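## Task

Job GT-3163 halted after its second step, and the runs done so far are valid. Carry out step 3 and nothing more: take sample plate K27 out of the thermal cycler TC's block, put it on any unoccupied deck position, then press START at the handler's operator station LH (this run uses both plates) and let the run finish. K27 must end up seated: lying flat within the locators, with its well A1 at the corner labelled A1. TC, the gel base GB and the gel imager IM are loose; each must finish no more than about a finger's width from its starting spot, standing upright and barely rotated. PCR plate R83 must still be on D2, as at the start. Anything held in place only by the robot does not count, so release everything and move the gripper away at the end.

## Robot and tools

Robot: one arm with six joints (waist, shoulder, elbow, wrist pitch, wrist yaw, wrist roll) and a two-finger parallel gripper. The fingers point along the gripper's own +z axis and close along its y axis. The reported hand point (end_effector_position) sits midway between the finger pads, roughly 1 cm back from the tips.

Frame: the scene frame has its origin on the table surface straight under the arm base, +z up, and +y to the left when facing along +x. All positions are in metres in this frame; orientations are quaternions written w first (qw, qx, qy, qz). The base may be slightly tilted, and the reported hand position gets less accurate at long reach. Motions commonly finish a centimetre or more away from the command, usually low.

The row format used by both motion tools: 8 numbers [x, y, z, qw, qx, qy, qz, opening]. x, y, z and the quaternion are an absolute gripper pose in the scene frame, not an offset. opening runs from -1 (closed) to +1 (fully open, 0.094 m). To grip, command an opening about 0.03 below the current grip_measured; a smaller gap gives a lighter hold. Readings can be off by about 1 mm of opening throughout a scene.

execute_actions: argument actions is a list holding one item or nothing. An empty list just returns the current state. An action item is {"rows": [...], "steps": n}: up to 15 rows, each applied for one control step of 1/30 s; steps is 1 to 15 (default 15) and the final row repeats if rows run out. A wait item is {"steps": n} with n up to 300, counted from the previous result and including reply time. Optional pictures (true/false) controls whether camera images come back (default: they do). A call is refused, sending nothing, if the target lies more than 0.6 m from the last reported position along any gripper axis. Each step the commanded pose is clipped to within 70 mm and 16 degrees of the measured pose; after the last row the arm only continues to that clipped pose, so check the result and send the remainder. Resend the desired quaternion in every row to keep orientation.

move: argument target is one 8-number row (absolute pose plus opening) and speed is the path's top speed in m/s, 0.002 to 0.5, default 0.25 (turning capped at twice that in rad/s). It drives a straight path lasting 0.5 to 10 s; longer paths stop short. The opening is sent at the start. It ignores obstacles and the gripper may overshoot the speed, especially with the arm almost straight. Its result adds a move: line giving how it ended (done, off_target, moving, held, fault) and which limits applied (paced = pose clipped; held = a check blocked steps, after which the arm may suddenly move fast), plus distance to target.

wait: argument seconds, 0 to 10; the robot gets nothing new meanwhile.

zoom_image: camera is cam_head_left (896x504), cam_head_right (896x504) or cam_wrist (616x616); region is [x0, y0, x1, y1] in pixels from the top-left, at most 504 by 504.

finished_scene: argument scene is the number of the current scene.

Result lines: the state gives end_effector_position and end_effector_quat_wxyz; grip_measured is finger opening on the command scale. Joint positions and Joint velocities list the six joints (rad, rad/s) then the pad gap (m, m/s). Joint limits: waist -2.880 to 2.880, shoulder 0.000 to 3.142, elbow 0.000 to 3.019, wrist pitch -1.693 to 1.571, wrist yaw -1.571 to 1.571, wrist roll -2.094 to 2.094. "pose unreachable" means the clearance check (which treats the mount post as arm) altered or blocked a command; HELD marks affected steps. Hand target shows where the controller is heading. FAULT lines report stops; MOTOR HOT warns at 85 °C and at 100 °C the arm drops (OVER-TEMPERATURE FAULT), so don't hold loads longer than needed.

Stations: D1 to D3 are the handler's deck slots, D3 closest to the robot. LH sits in front of TC; START is the left of its two buttons seen from the front and only starts a run while LH's lamp is green. The handler's light strip is green only while running; it turns red if its head is obstructed, and once LH's lamp is also red, START parks the head. A run is void if any plate it uses is not seated, and the handler won't tell you, so check seating by camera; runs may be repeated. Well A1 lies at the labelled short end, in the corner away from the labelled long side. TC has a hand-operated lid: lower it gently by hand, never drop or slam it. Plates can stick in TC's block. Tiny moves of a few mm may not move the hand at all.

Avoid: dropping or slipping objects, hitting things fast (faster moves and targets far beyond contact press harder), shoving loose TC, GB or IM, and anything leaving the table, which ends the scene. Loose objects may occasionally get a brief outside push. Replies cost simulated time.

Each tool is called as a command line: name --argument value for each argument, lists and objects as JSON in quotes; but a table of rows of numbers goes row by row, as --pt "numbers of a row", without its own name.

## Session

execute_actions --actions '[]'

Scene clock: 0.00 s of 8400.00 s.
end_effector_position=(+0.1155, +0.1713, +0.1383) grip_measured=+1.000 end_effector_quat_wxyz=(+0.126, +0.992, -0.029, +0.013)
Joint positions: [ 1.323  1.129  0.59  -1.241  0.235 -1.823  0.094]
Joint velocities: [ 0.005 -0.005 -0.007 -0.002  0.037 -0.066  0.   ]
Hand target: +0.119, +0.179, +0.143; +0.118, +0.992, -0.031, +0.016

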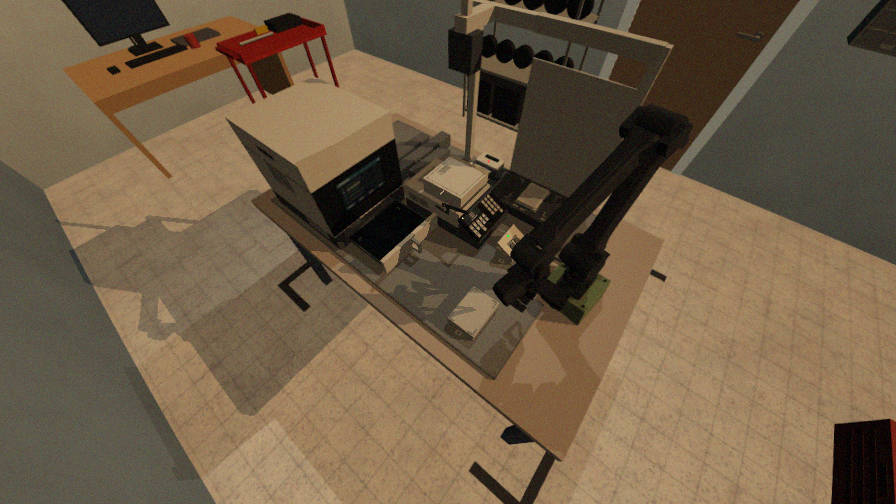

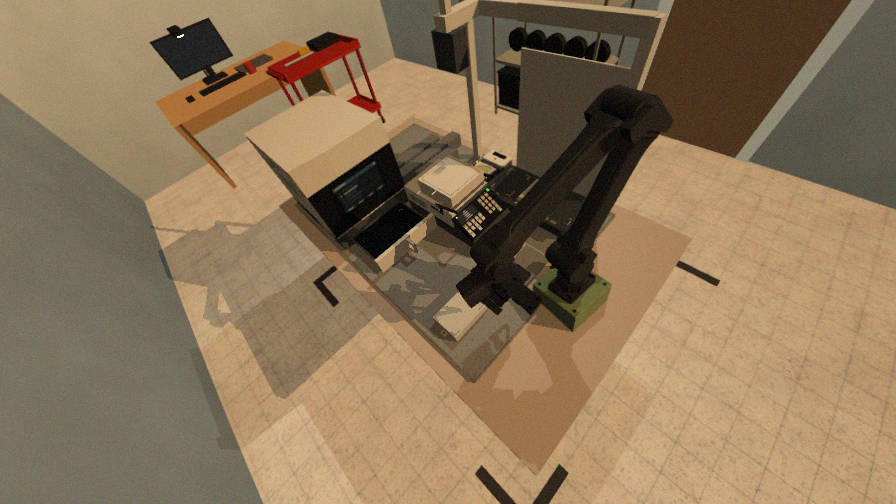

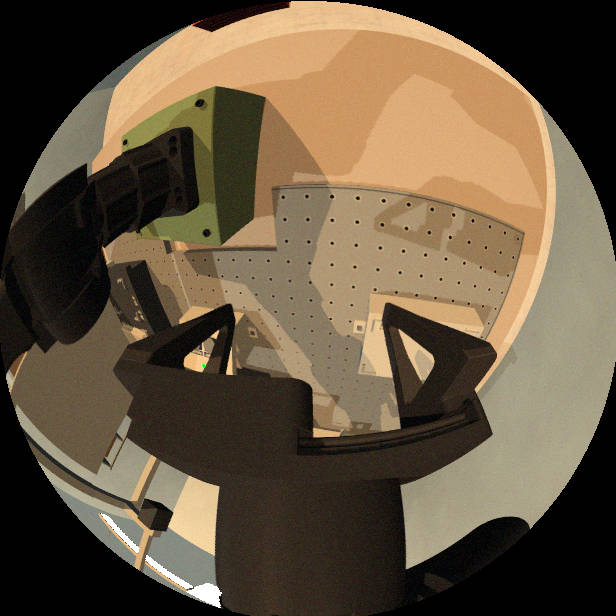

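zoom_image --camera "cam_head_left" --region '[390, 130, 590, 280]'

zoom_image --camera "cam_head_right" --region '[390, 130, 590, 280]'

Region (390, 130, 590, 280) of cam_head_left's 896x504 image, scaled by 2.520, with more detail than that image has; it fills the top 378 rows of this view, and the rest is white.

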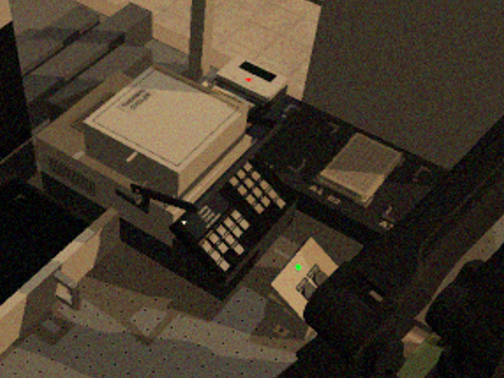

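Region (390, 130, 590, 280) of cam_head_right's 896x504 image, scaled by 2.520, with more detail than that image has; it fills the top 378 rows of this view, and the rest is white.

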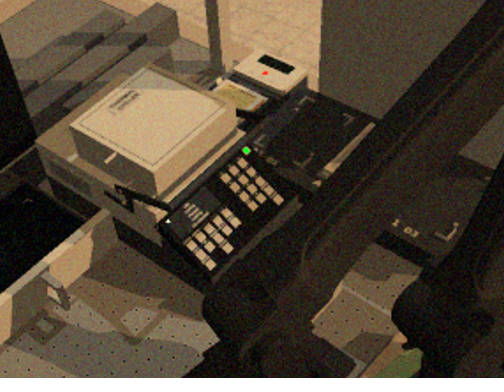

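move --target '[0.33,0.03,0.3,0,0.05,-1,0,1]' --speed 0.4

Scene clock: 7.83 s of 8400.00 s.
end_effector_position=(+0.3154, +0.0250, +0.2853) grip_measured=+1.000 end_effector_quat_wxyz=(-0.013, -0.059, +0.998, -0.001)
Joint positions: [ 0.234  1.012  1.018 -1.471  0.038  0.009  0.094]
Joint velocities: [-0.015  0.005 -0.007  0.007  0.022 -0.037  0.   ]
Hand target: +0.327, +0.024, +0.301; -0.003, -0.049, +0.999, -0.001
Off the commanded pose: 0.021 m, 2 deg.
After step 90, 0.47 s passed at rest.
move: off_target
camera_calibration (this result's frames):
cam_wrist: T_world_to_cam=[[0.126496, -0.991887, -0.0126022, -0.00812371], [-0.78781, -0.108174, 0.606345, 0.0847862], [-0.602789, -0.0667721, -0.795102, 0.542465], [0, 0, 0, 1]] pos_world=[0.394815, 0.0373354, 0.379803]

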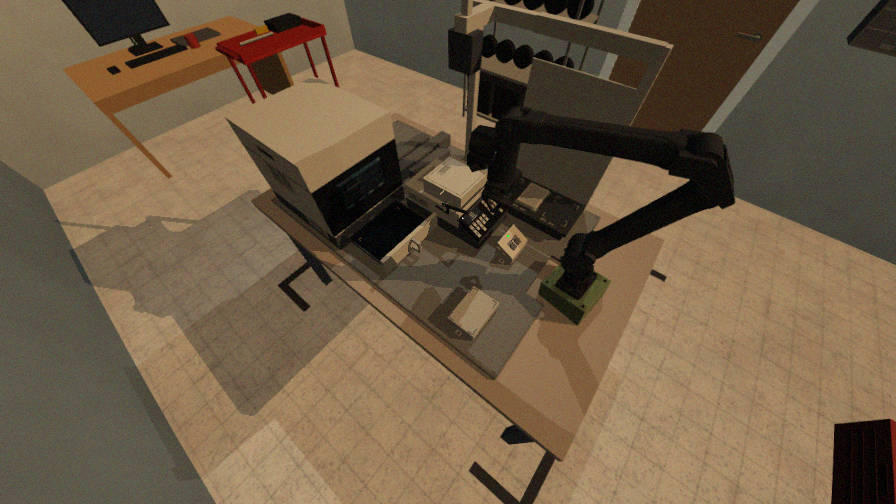

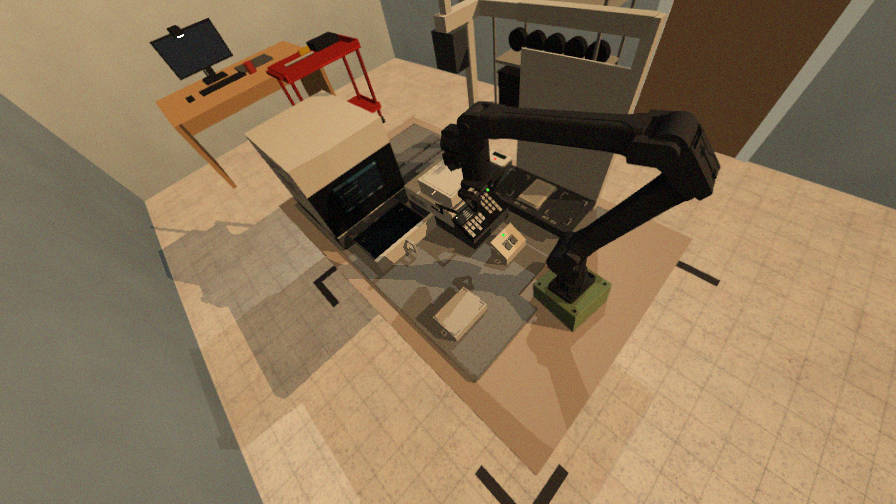

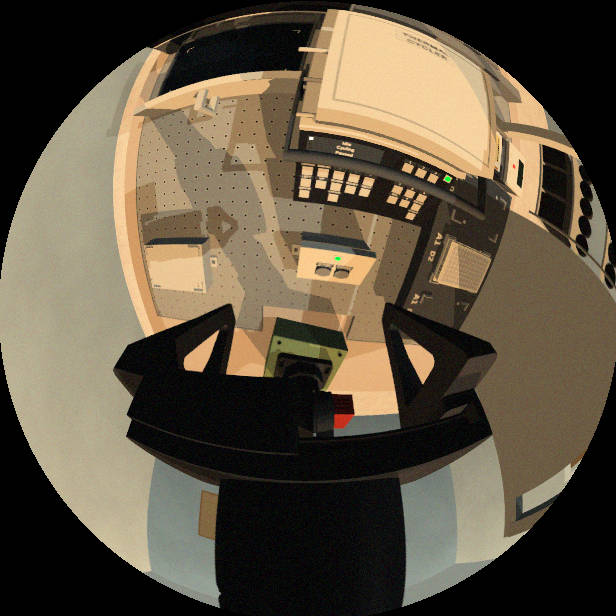

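zoom_image --camera "cam_wrist" --region '[270, 0, 550, 330]'

zoom_image --camera "cam_head_left" --region '[400, 150, 520, 250]'

zoom_image --camera "cam_head_right" --region '[470, 150, 610, 270]'

Region (270, 0, 550, 330) of cam_wrist's 616x616 image, scaled by 1.527, with more detail than that image has; it fills the left 428 columns of this view, and the rest is white.

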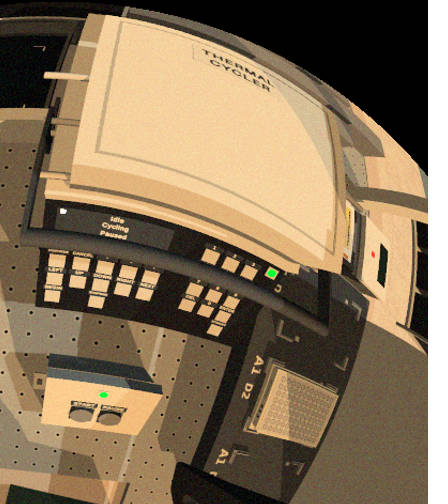

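Region (400, 150, 520, 250) of cam_head_left's 896x504 image, scaled by 4.200, with more detail than that image has.

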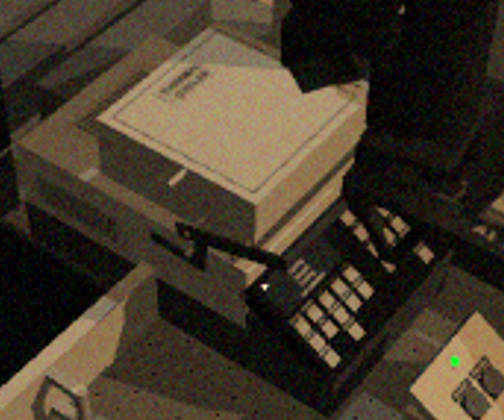

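Region (470, 150, 610, 270) of cam_head_right's 896x504 image, scaled by 3.600, with more detail than that image has; it fills the top 432 rows of this view, and the rest is white.

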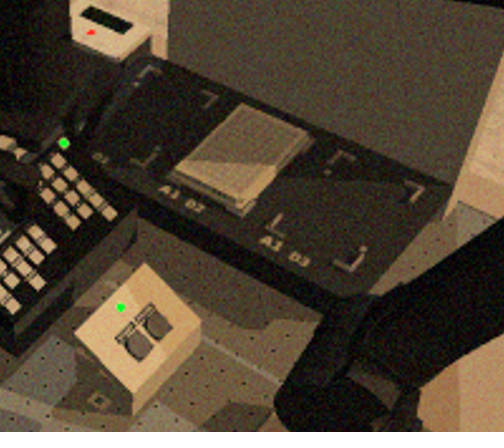

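move --target '[0.375,-0.066,0.21,0.2706,0.653,0.653,0.2706,-0.1]' --speed 0.4

Scene clock: 18.73 s of 8400.00 s.
end_effector_position=(+0.3722, -0.0676, +0.2065) grip_measured=-0.097 end_effector_quat_wxyz=(+0.258, +0.655, +0.658, +0.268)
Joint positions: [-0.181  0.799  0.486 -0.382 -0.224  1.374  0.042]
Joint velocities: [-0.015  0.005 -0.012  0.002 -0.081 -0.022 -0.001]
Hand target: +0.375, -0.068, +0.210; +0.266, +0.654, +0.653, +0.274
Off the commanded pose: 0.005 m, 2 deg.
After step 90, 4.93 s passed at rest.
move: done
camera_calibration (this result's frames):
cam_wrist: T_world_to_cam=[[-0.714999, -0.00910823, -0.699066, 0.413208], [-0.423097, 0.801659, 0.422295, 0.131024], [0.556566, 0.597713, -0.577038, 0.076188], [0, 0, 0, 1]] pos_world=[0.308475, -0.146811, 0.277492]

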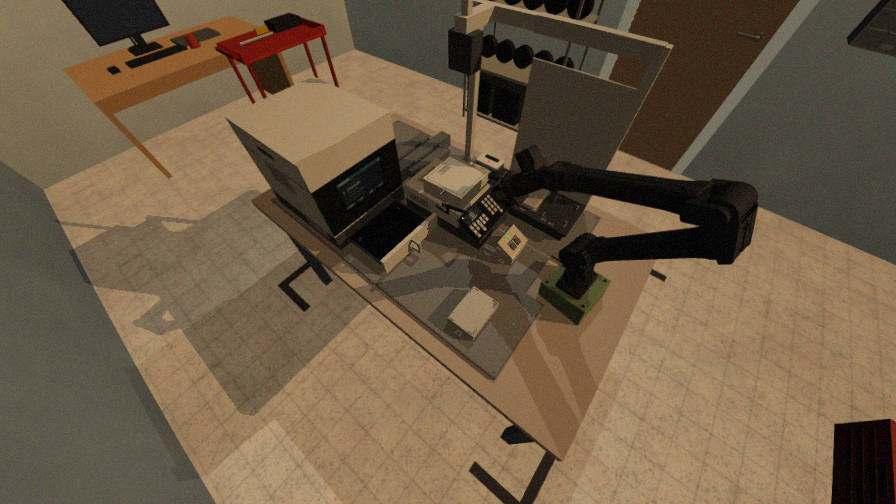

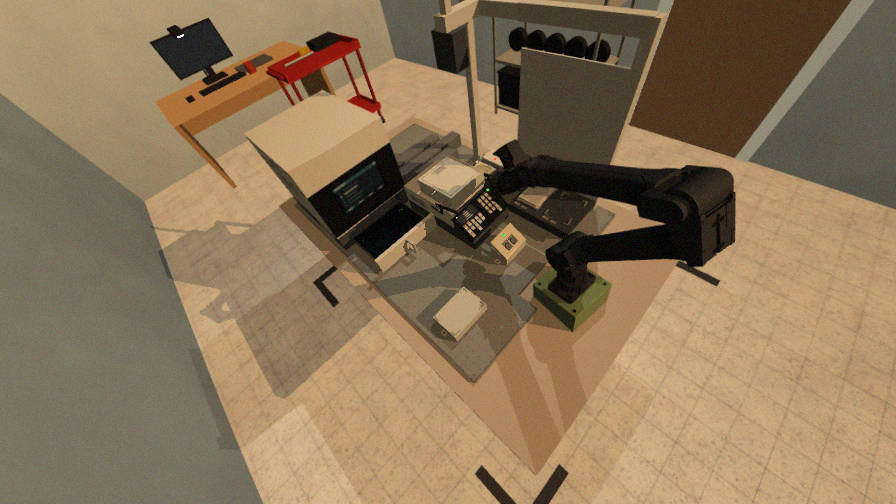

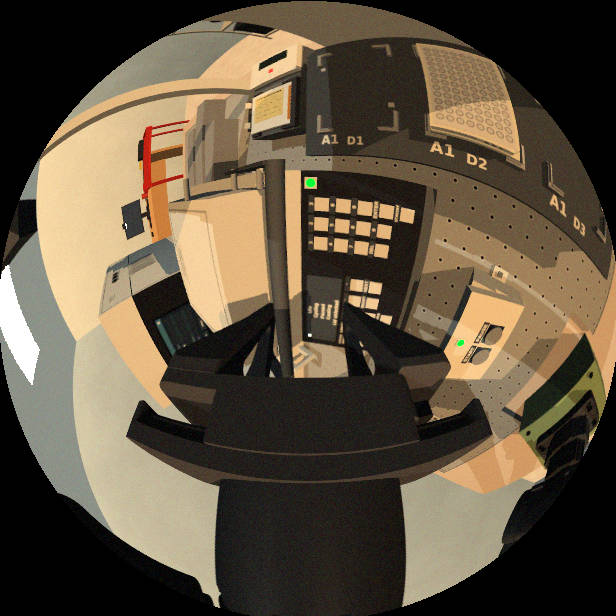

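move --target '[0.383,-0.05,0.234,0.2706,0.653,0.653,0.2706,-0.1]'

move --target '[0.411,-0.05,0.206,0.2706,0.653,0.653,0.2706,-0.1]' --speed 0.08

Scene clock: 21.40 s of 8400.00 s.
end_effector_position=(+0.3701, -0.0495, +0.2106) grip_measured=-0.097 end_effector_quat_wxyz=(+0.259, +0.656, +0.659, +0.260)
Joint positions: [-0.095  0.768  0.486 -0.412 -0.144  1.424  0.042]
Joint velocities: [-0.015 -0.015 -0.007 -0.007 -0.051  0.022  0.001]
Hand target: +0.382, -0.050, +0.234; +0.271, +0.653, +0.653, +0.271
Off the commanded pose: 0.027 m, 2 deg.
move: off_target
camera_calibration (this result's frames):
cam_wrist: T_world_to_cam=[[-0.72198, -0.0132331, -0.691788, 0.41564], [-0.414662, 0.808656, 0.417291, 0.112233], [0.553896, 0.588133, -0.58932, 0.0719748], [0, 0, 0, 1]] pos_world=[0.306756, -0.127589, 0.283117]

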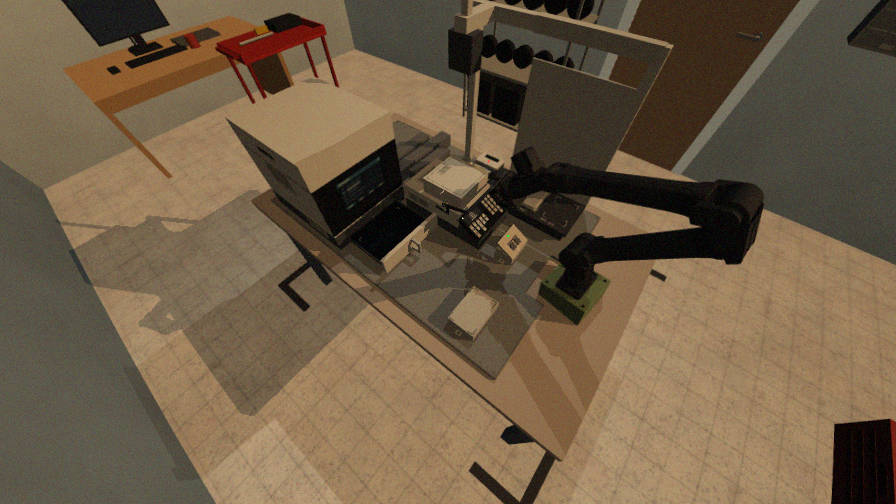

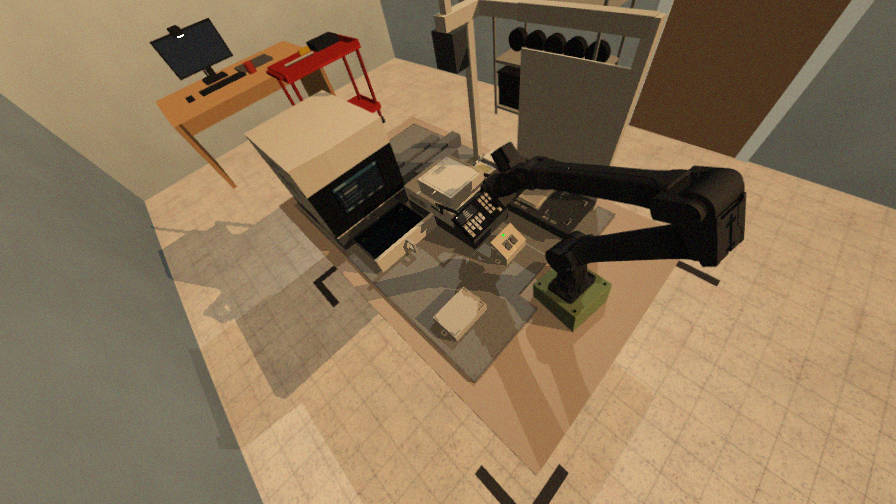

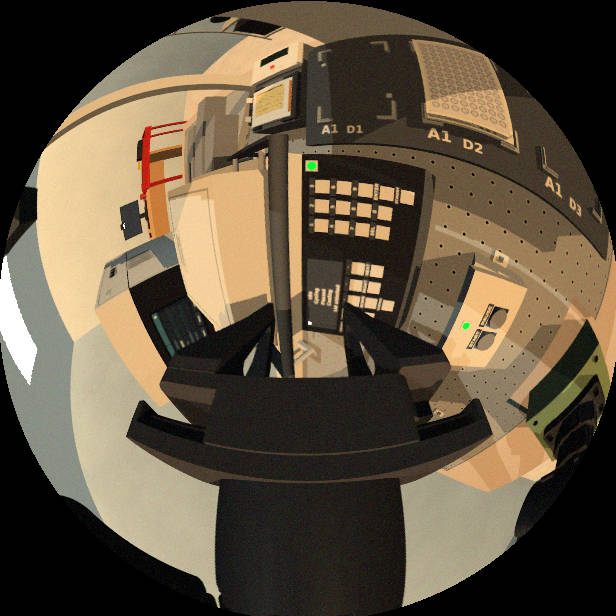

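Scene clock: 22.17 s of 8400.00 s.
end_effector_position=(+0.3852, -0.0505, +0.1911) grip_measured=-0.098 end_effector_quat_wxyz=(+0.255, +0.660, +0.659, +0.255)
Joint positions: [-0.082  0.865  0.486 -0.326 -0.13   1.437  0.042]
Joint velocities: [-0.005 -0.015 -0.012  0.002 -0.022  0.081 -0.002]
Hand target: +0.409, -0.050, +0.207; +0.270, +0.653, +0.653, +0.271
Off the commanded pose: 0.030 m, 3 deg.
move: off_target
camera_calibration (this result's frames):
cam_wrist: T_world_to_cam=[[-0.731208, -0.00686714, -0.68212, 0.41509], [-0.403622, 0.810482, 0.424509, 0.121917], [0.549931, 0.585723, -0.595403, 0.0553372], [0, 0, 0, 1]] pos_world=[0.322294, -0.128373, 0.264335]

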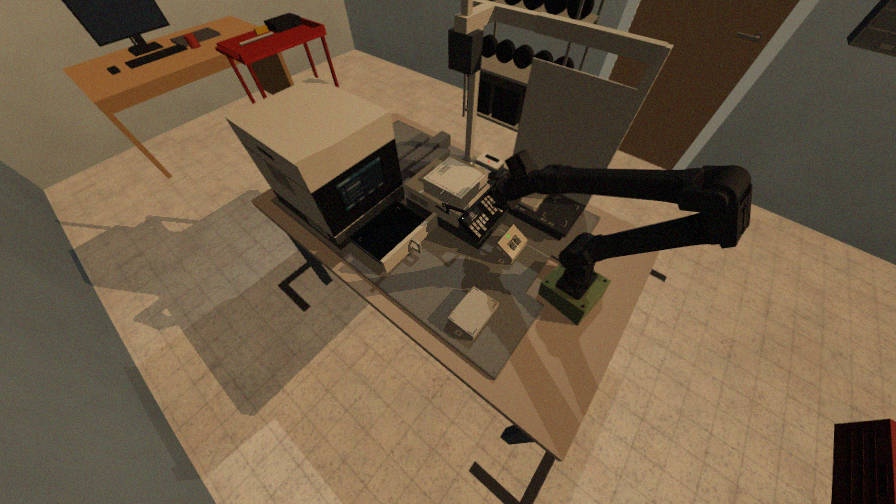

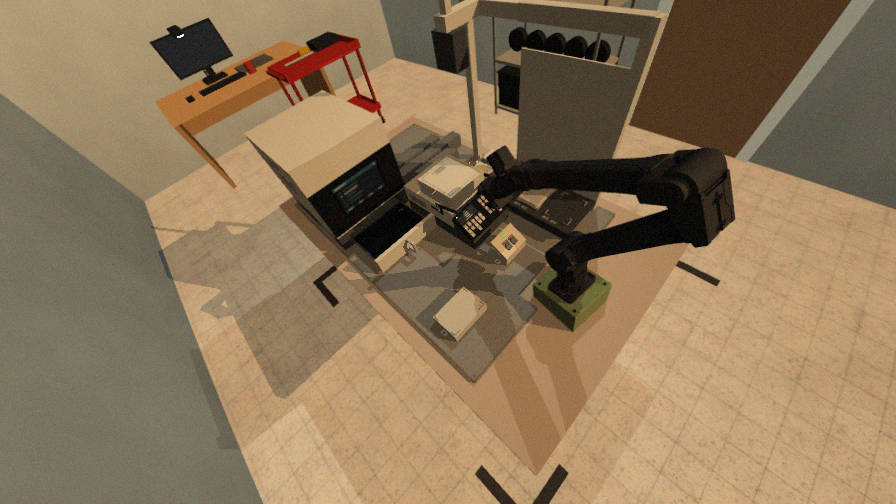

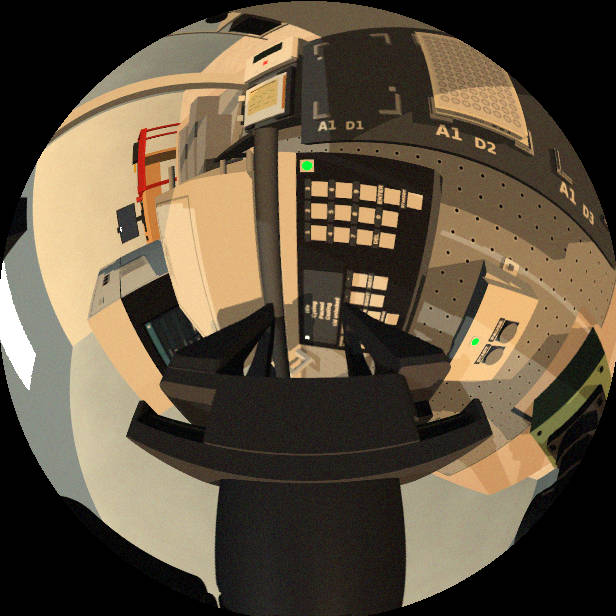

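move --target '[0.415,-0.05,0.238,0.2706,0.653,0.653,0.2706,-0.1]' --speed 0.08

Scene clock: 23.80 s of 8400.00 s.
end_effector_position=(+0.4006, -0.0508, +0.2176) grip_measured=-0.098 end_effector_quat_wxyz=(+0.262, +0.656, +0.657, +0.262)
Joint positions: [-0.075  0.863  0.553 -0.373 -0.127  1.441  0.042]
Joint velocities: [ 0.005  0.005 -0.012 -0.017 -0.007  0.022 -0.001]
Hand target: +0.414, -0.050, +0.238; +0.271, +0.653, +0.653, +0.272
Off the commanded pose: 0.025 m, 2 deg.
move: off_target
camera_calibration (this result's frames):
cam_wrist: T_world_to_cam=[[-0.716575, -0.0102863, -0.697434, 0.441645], [-0.414757, 0.8102, 0.41419, 0.123797], [0.560801, 0.586064, -0.584835, 0.0561958], [0, 0, 0, 1]] pos_world=[0.336302, -0.128691, 0.289608]

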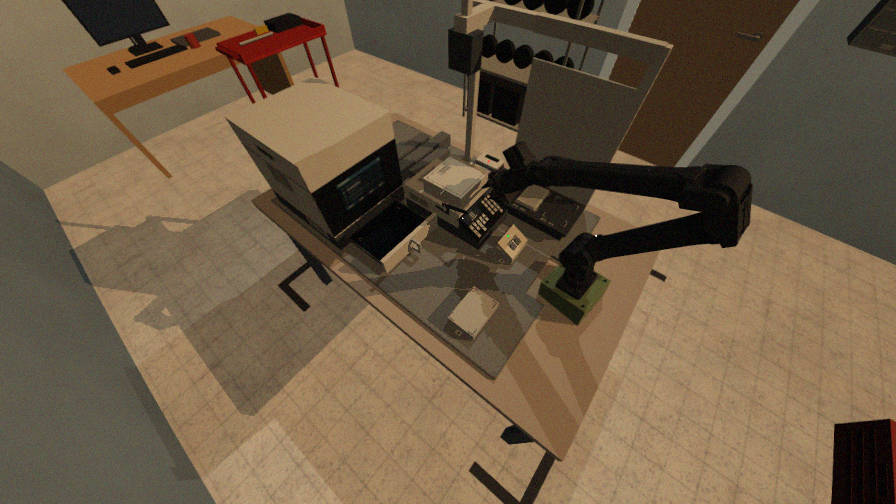

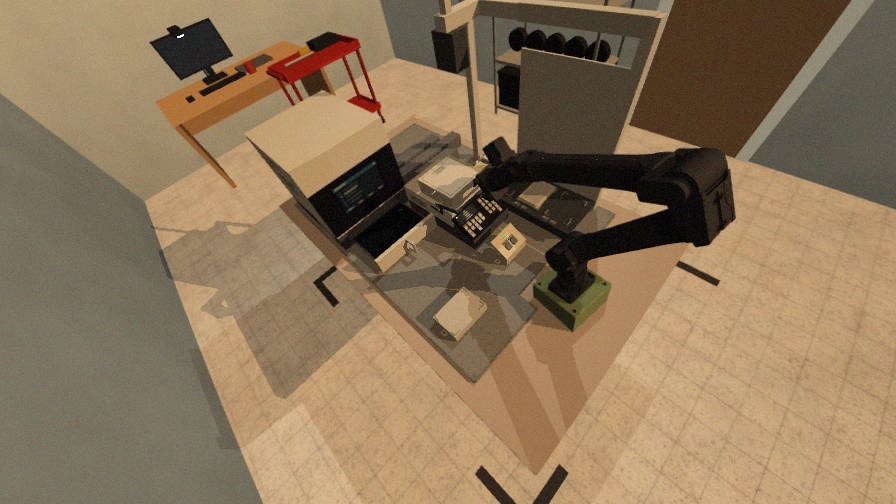

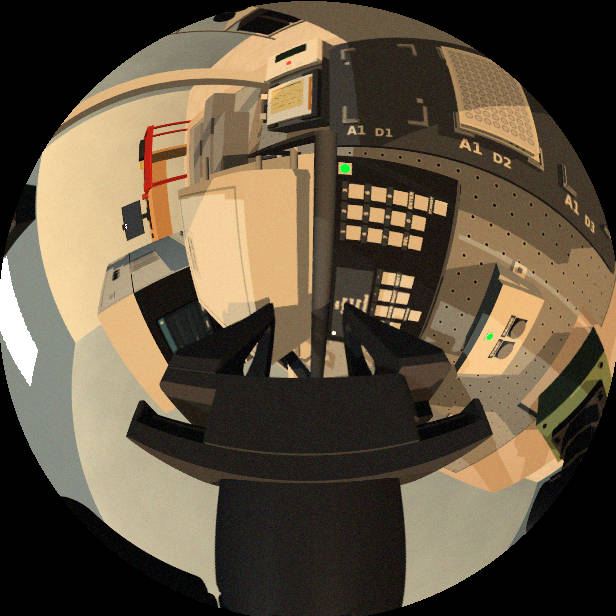

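move --target '[0.44,-0.05,0.2,0.2706,0.653,0.653,0.2706,-0.2]' --speed 0.06

execute_actions --actions '[{"rows":[[0.44,-0.05,0.2,0.2706,0.653,0.653,0.2706,-0.7]]}]'

Scene clock: 25.63 s of 8400.00 s.
end_effector_position=(+0.4227, -0.0511, +0.1835) grip_measured=-0.197 end_effector_quat_wxyz=(+0.254, +0.660, +0.659, +0.256)
Joint positions: [-0.06   1.009  0.553 -0.246 -0.115  1.45   0.038]
Joint velocities: [ 0.005 -0.015 -0.007  0.017  0.037 -0.007  0.001]
Hand target: +0.439, -0.051, +0.200; +0.270, +0.653, +0.653, +0.271
Off the commanded pose: 0.024 m, 3 deg.
move: off_target
camera_calibration (this result's frames):
cam_wrist: T_world_to_cam=[[-0.730915, -0.00831327, -0.682418, 0.437143], [-0.405741, 0.809314, 0.424717, 0.141592], [0.548759, 0.587317, -0.594913, 0.030974], [0, 0, 0, 1]] pos_world=[0.359967, -0.12915, 0.256604]

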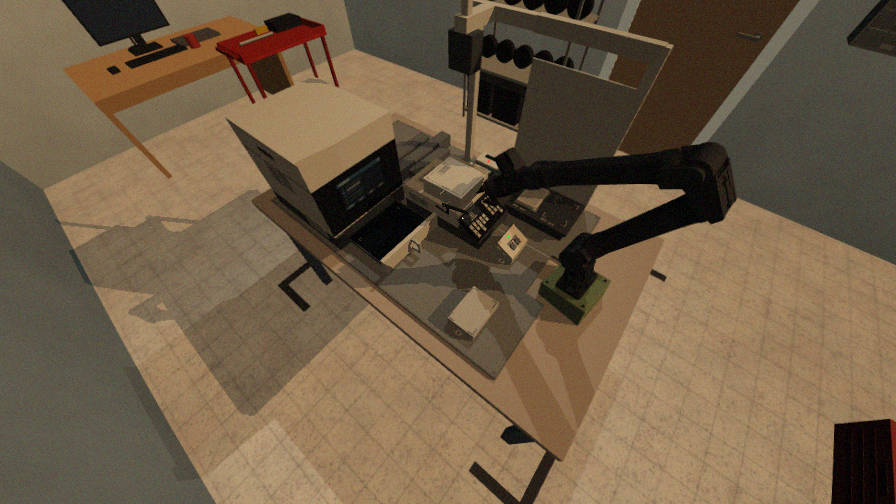

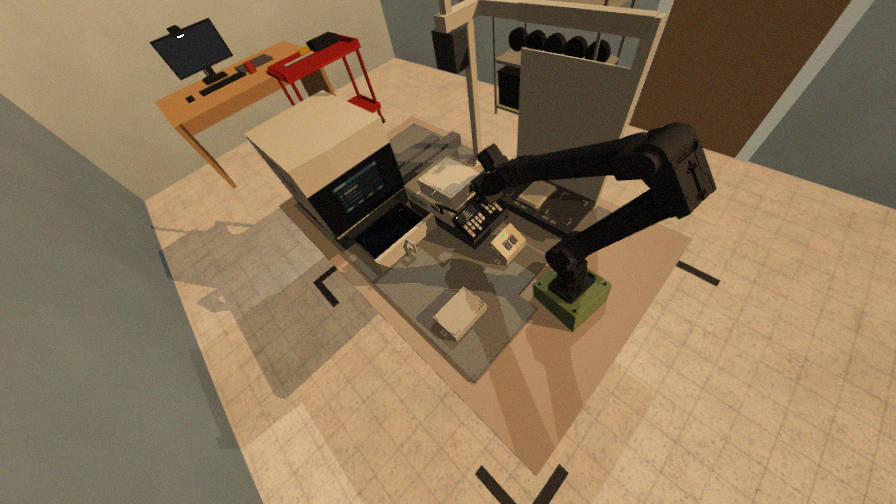

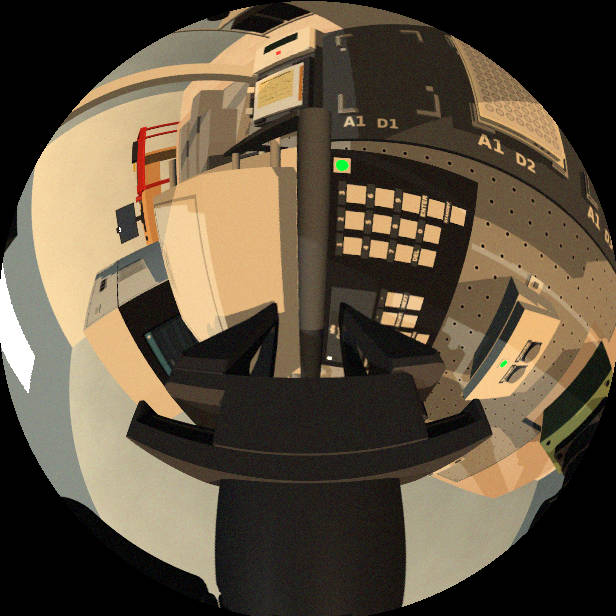

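Scene clock: 26.13 s of 8400.00 s.
end_effector_position=(+0.4228, -0.0509, +0.1834) grip_measured=-0.697 end_effector_quat_wxyz=(+0.254, +0.660, +0.659, +0.256)
Joint positions: [-0.059  1.009  0.553 -0.246 -0.114  1.452  0.014]
Joint velocities: [-0.005 -0.005 -0.012  0.002  0.022 -0.007  0.   ]
Hand target: +0.439, -0.050, +0.200; +0.270, +0.653, +0.653, +0.271
Off the commanded pose: 0.024 m, 3 deg.
Steps of this call (steps 1 to 15: all 15 steps of this action). Readings (end_effector_position):
1: (+0.4228, -0.0510, +0.1835)
2: (+0.4228, -0.0510, +0.1835)
4: (+0.4228, -0.0509, +0.1834)
8: (+0.4228, -0.0509, +0.1834)
15: the state above
camera_calibration (this result's frames):
cam_wrist: T_world_to_cam=[[-0.730982, -0.0065168, -0.682366, 0.437266], [-0.404536, 0.80944, 0.425627, 0.140792], [0.54956, 0.587167, -0.594322, 0.0303947], [0, 0, 0, 1]] pos_world=[0.359885, -0.12896, 0.256515]

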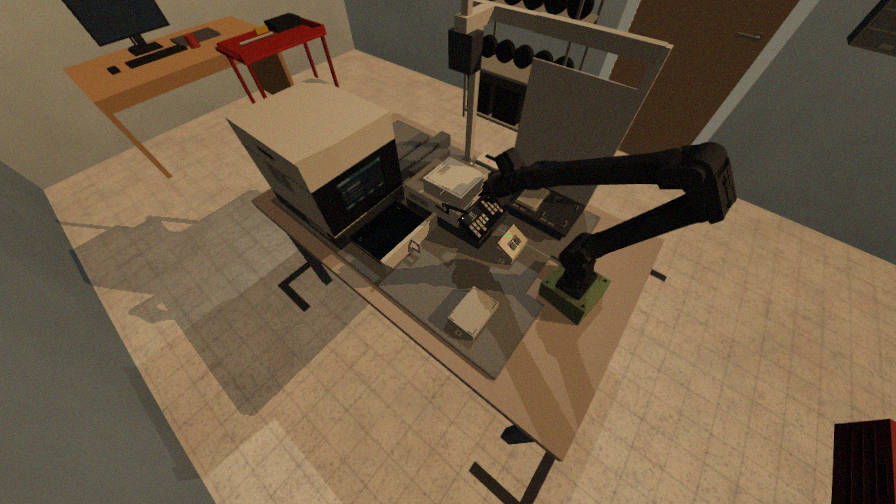

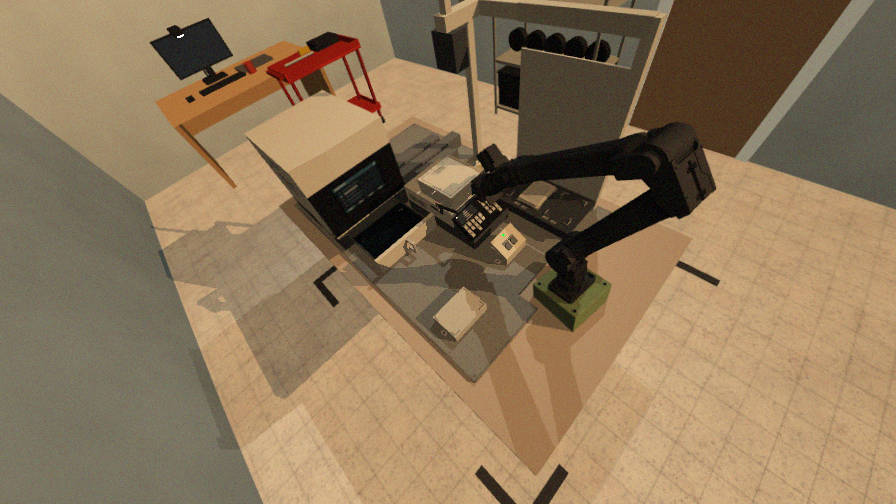

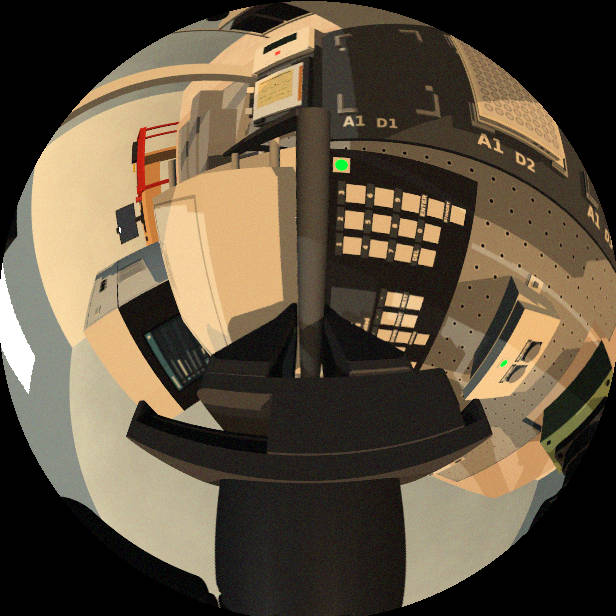

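move --target '[0.462,-0.05,0.248,0.2706,0.653,0.653,0.2706,-0.78]' --speed 0.05

move --target '[0.505,-0.05,0.278,0.2706,0.653,0.653,0.2706,-0.78]' --speed 0.05

zoom_image --camera "cam_head_left" --region '[400, 130, 520, 250]'

Scene clock: 29.13 s of 8400.00 s.
end_effector_position=(+0.4246, -0.0509, +0.1930) grip_measured=-0.765 end_effector_quat_wxyz=(+0.232, +0.670, +0.665, +0.235)
Joint positions: [-0.053  1.014  0.618 -0.373 -0.101  1.456  0.011]
Joint velocities: [ 0.005 -0.015  0.022 -0.007  0.007 -0.022 -0.   ]
Hand target: +0.456, -0.050, +0.249; +0.270, +0.653, +0.653, +0.271
Off the commanded pose: 0.066 m, 7 deg.
move: off_target
camera_calibration (this result's frames):
cam_wrist: T_world_to_cam=[[-0.774815, -0.000440571, -0.632188, 0.454389], [-0.371252, 0.809722, 0.454446, 0.117704], [0.511696, 0.586813, -0.627549, 0.057515], [0, 0, 0, 1]] pos_world=[0.366335, -0.128858, 0.269862]

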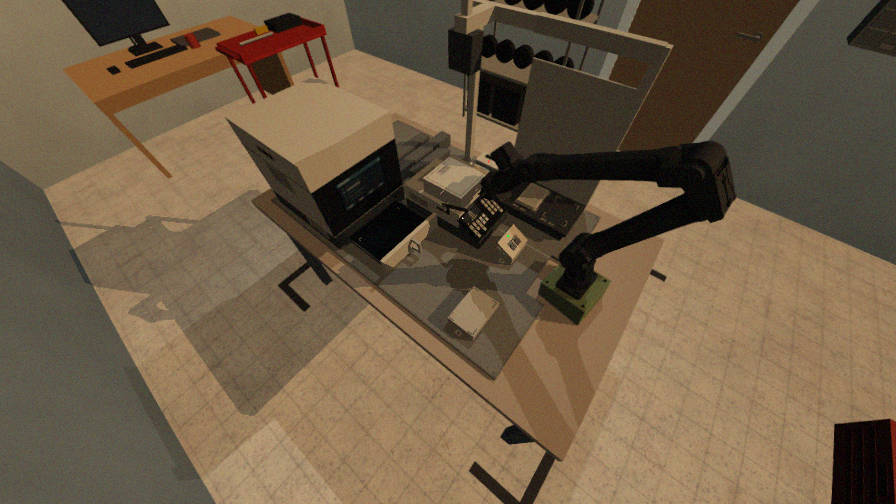

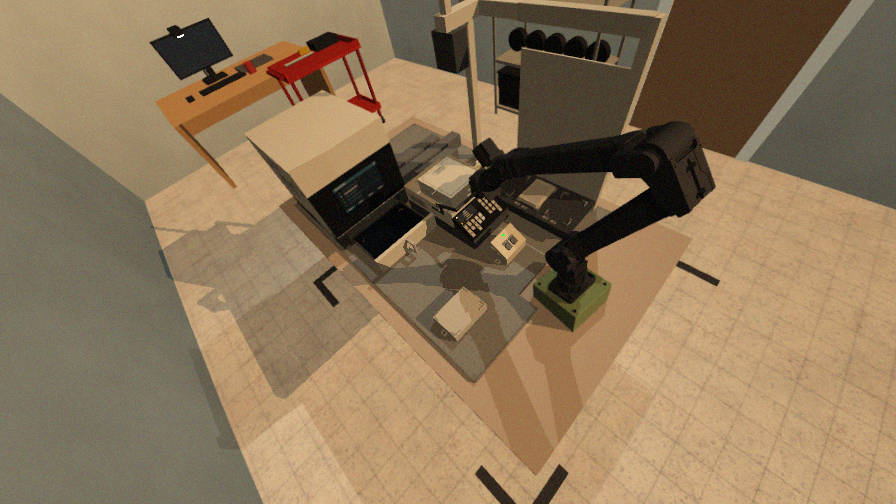

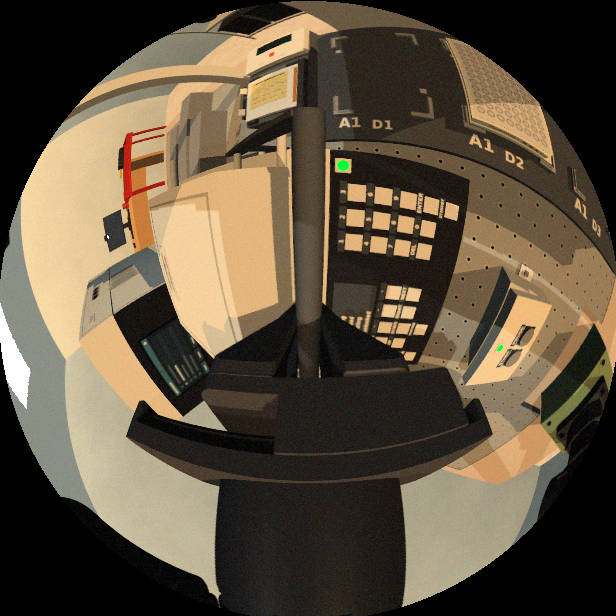

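Scene clock: 31.70 s of 8400.00 s.
end_effector_position=(+0.4264, -0.0508, +0.1972) grip_measured=-0.765 end_effector_quat_wxyz=(+0.213, +0.677, +0.670, +0.217)
Joint positions: [-0.048  1.03   0.666 -0.458 -0.092  1.456  0.011]
Joint velocities: [-0.005 -0.005  0.002  0.002 -0.066  0.022 -0.   ]
Hand target: +0.474, -0.050, +0.261; +0.269, +0.653, +0.654, +0.272
Off the commanded pose: 0.113 m, 10 deg; position clipped at the last step of the last action.
move: off_target; limits=paced
camera_calibration (this result's frames):
cam_wrist: T_world_to_cam=[[-0.807217, 0.00128678, -0.590253, 0.464064], [-0.346021, 0.809117, 0.474974, 0.101552], [0.478195, 0.587647, -0.652688, 0.0784582], [0, 0, 0, 1]] pos_world=[0.372221, -0.12887, 0.276889]

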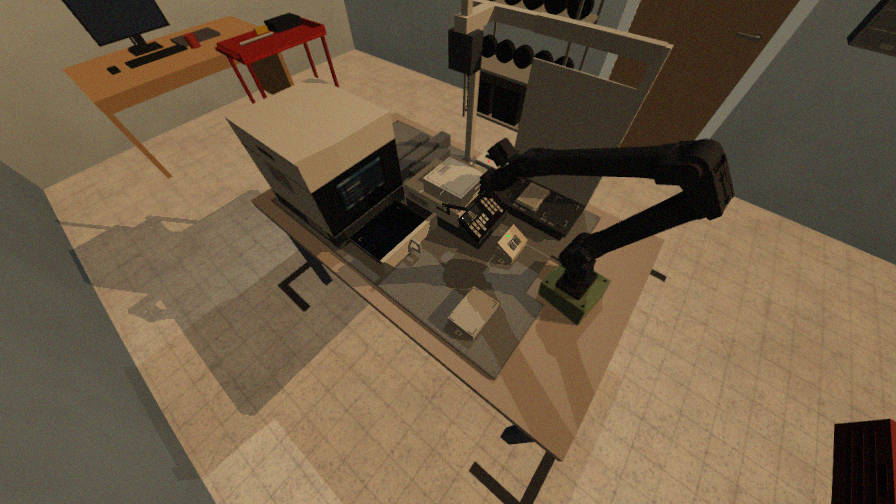

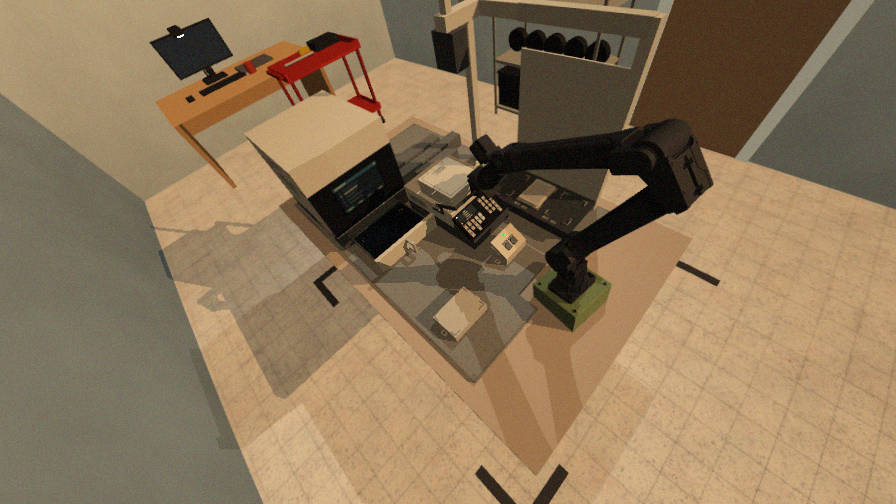

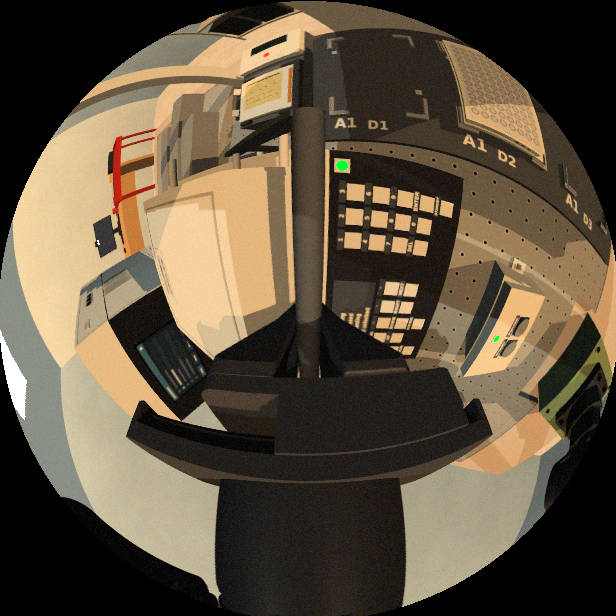

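Region (400, 130, 520, 250) of cam_head_left's 896x504 image, scaled by 4.200, with more detail than that image has.

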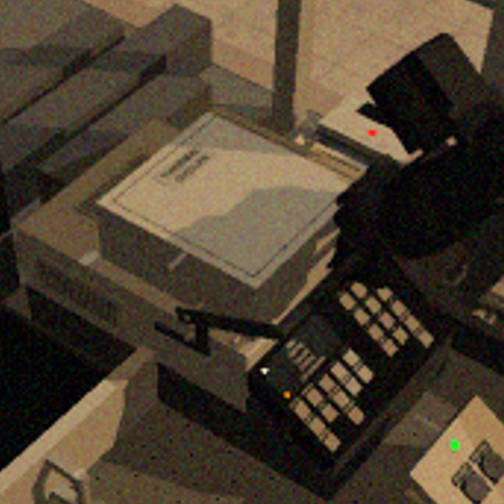

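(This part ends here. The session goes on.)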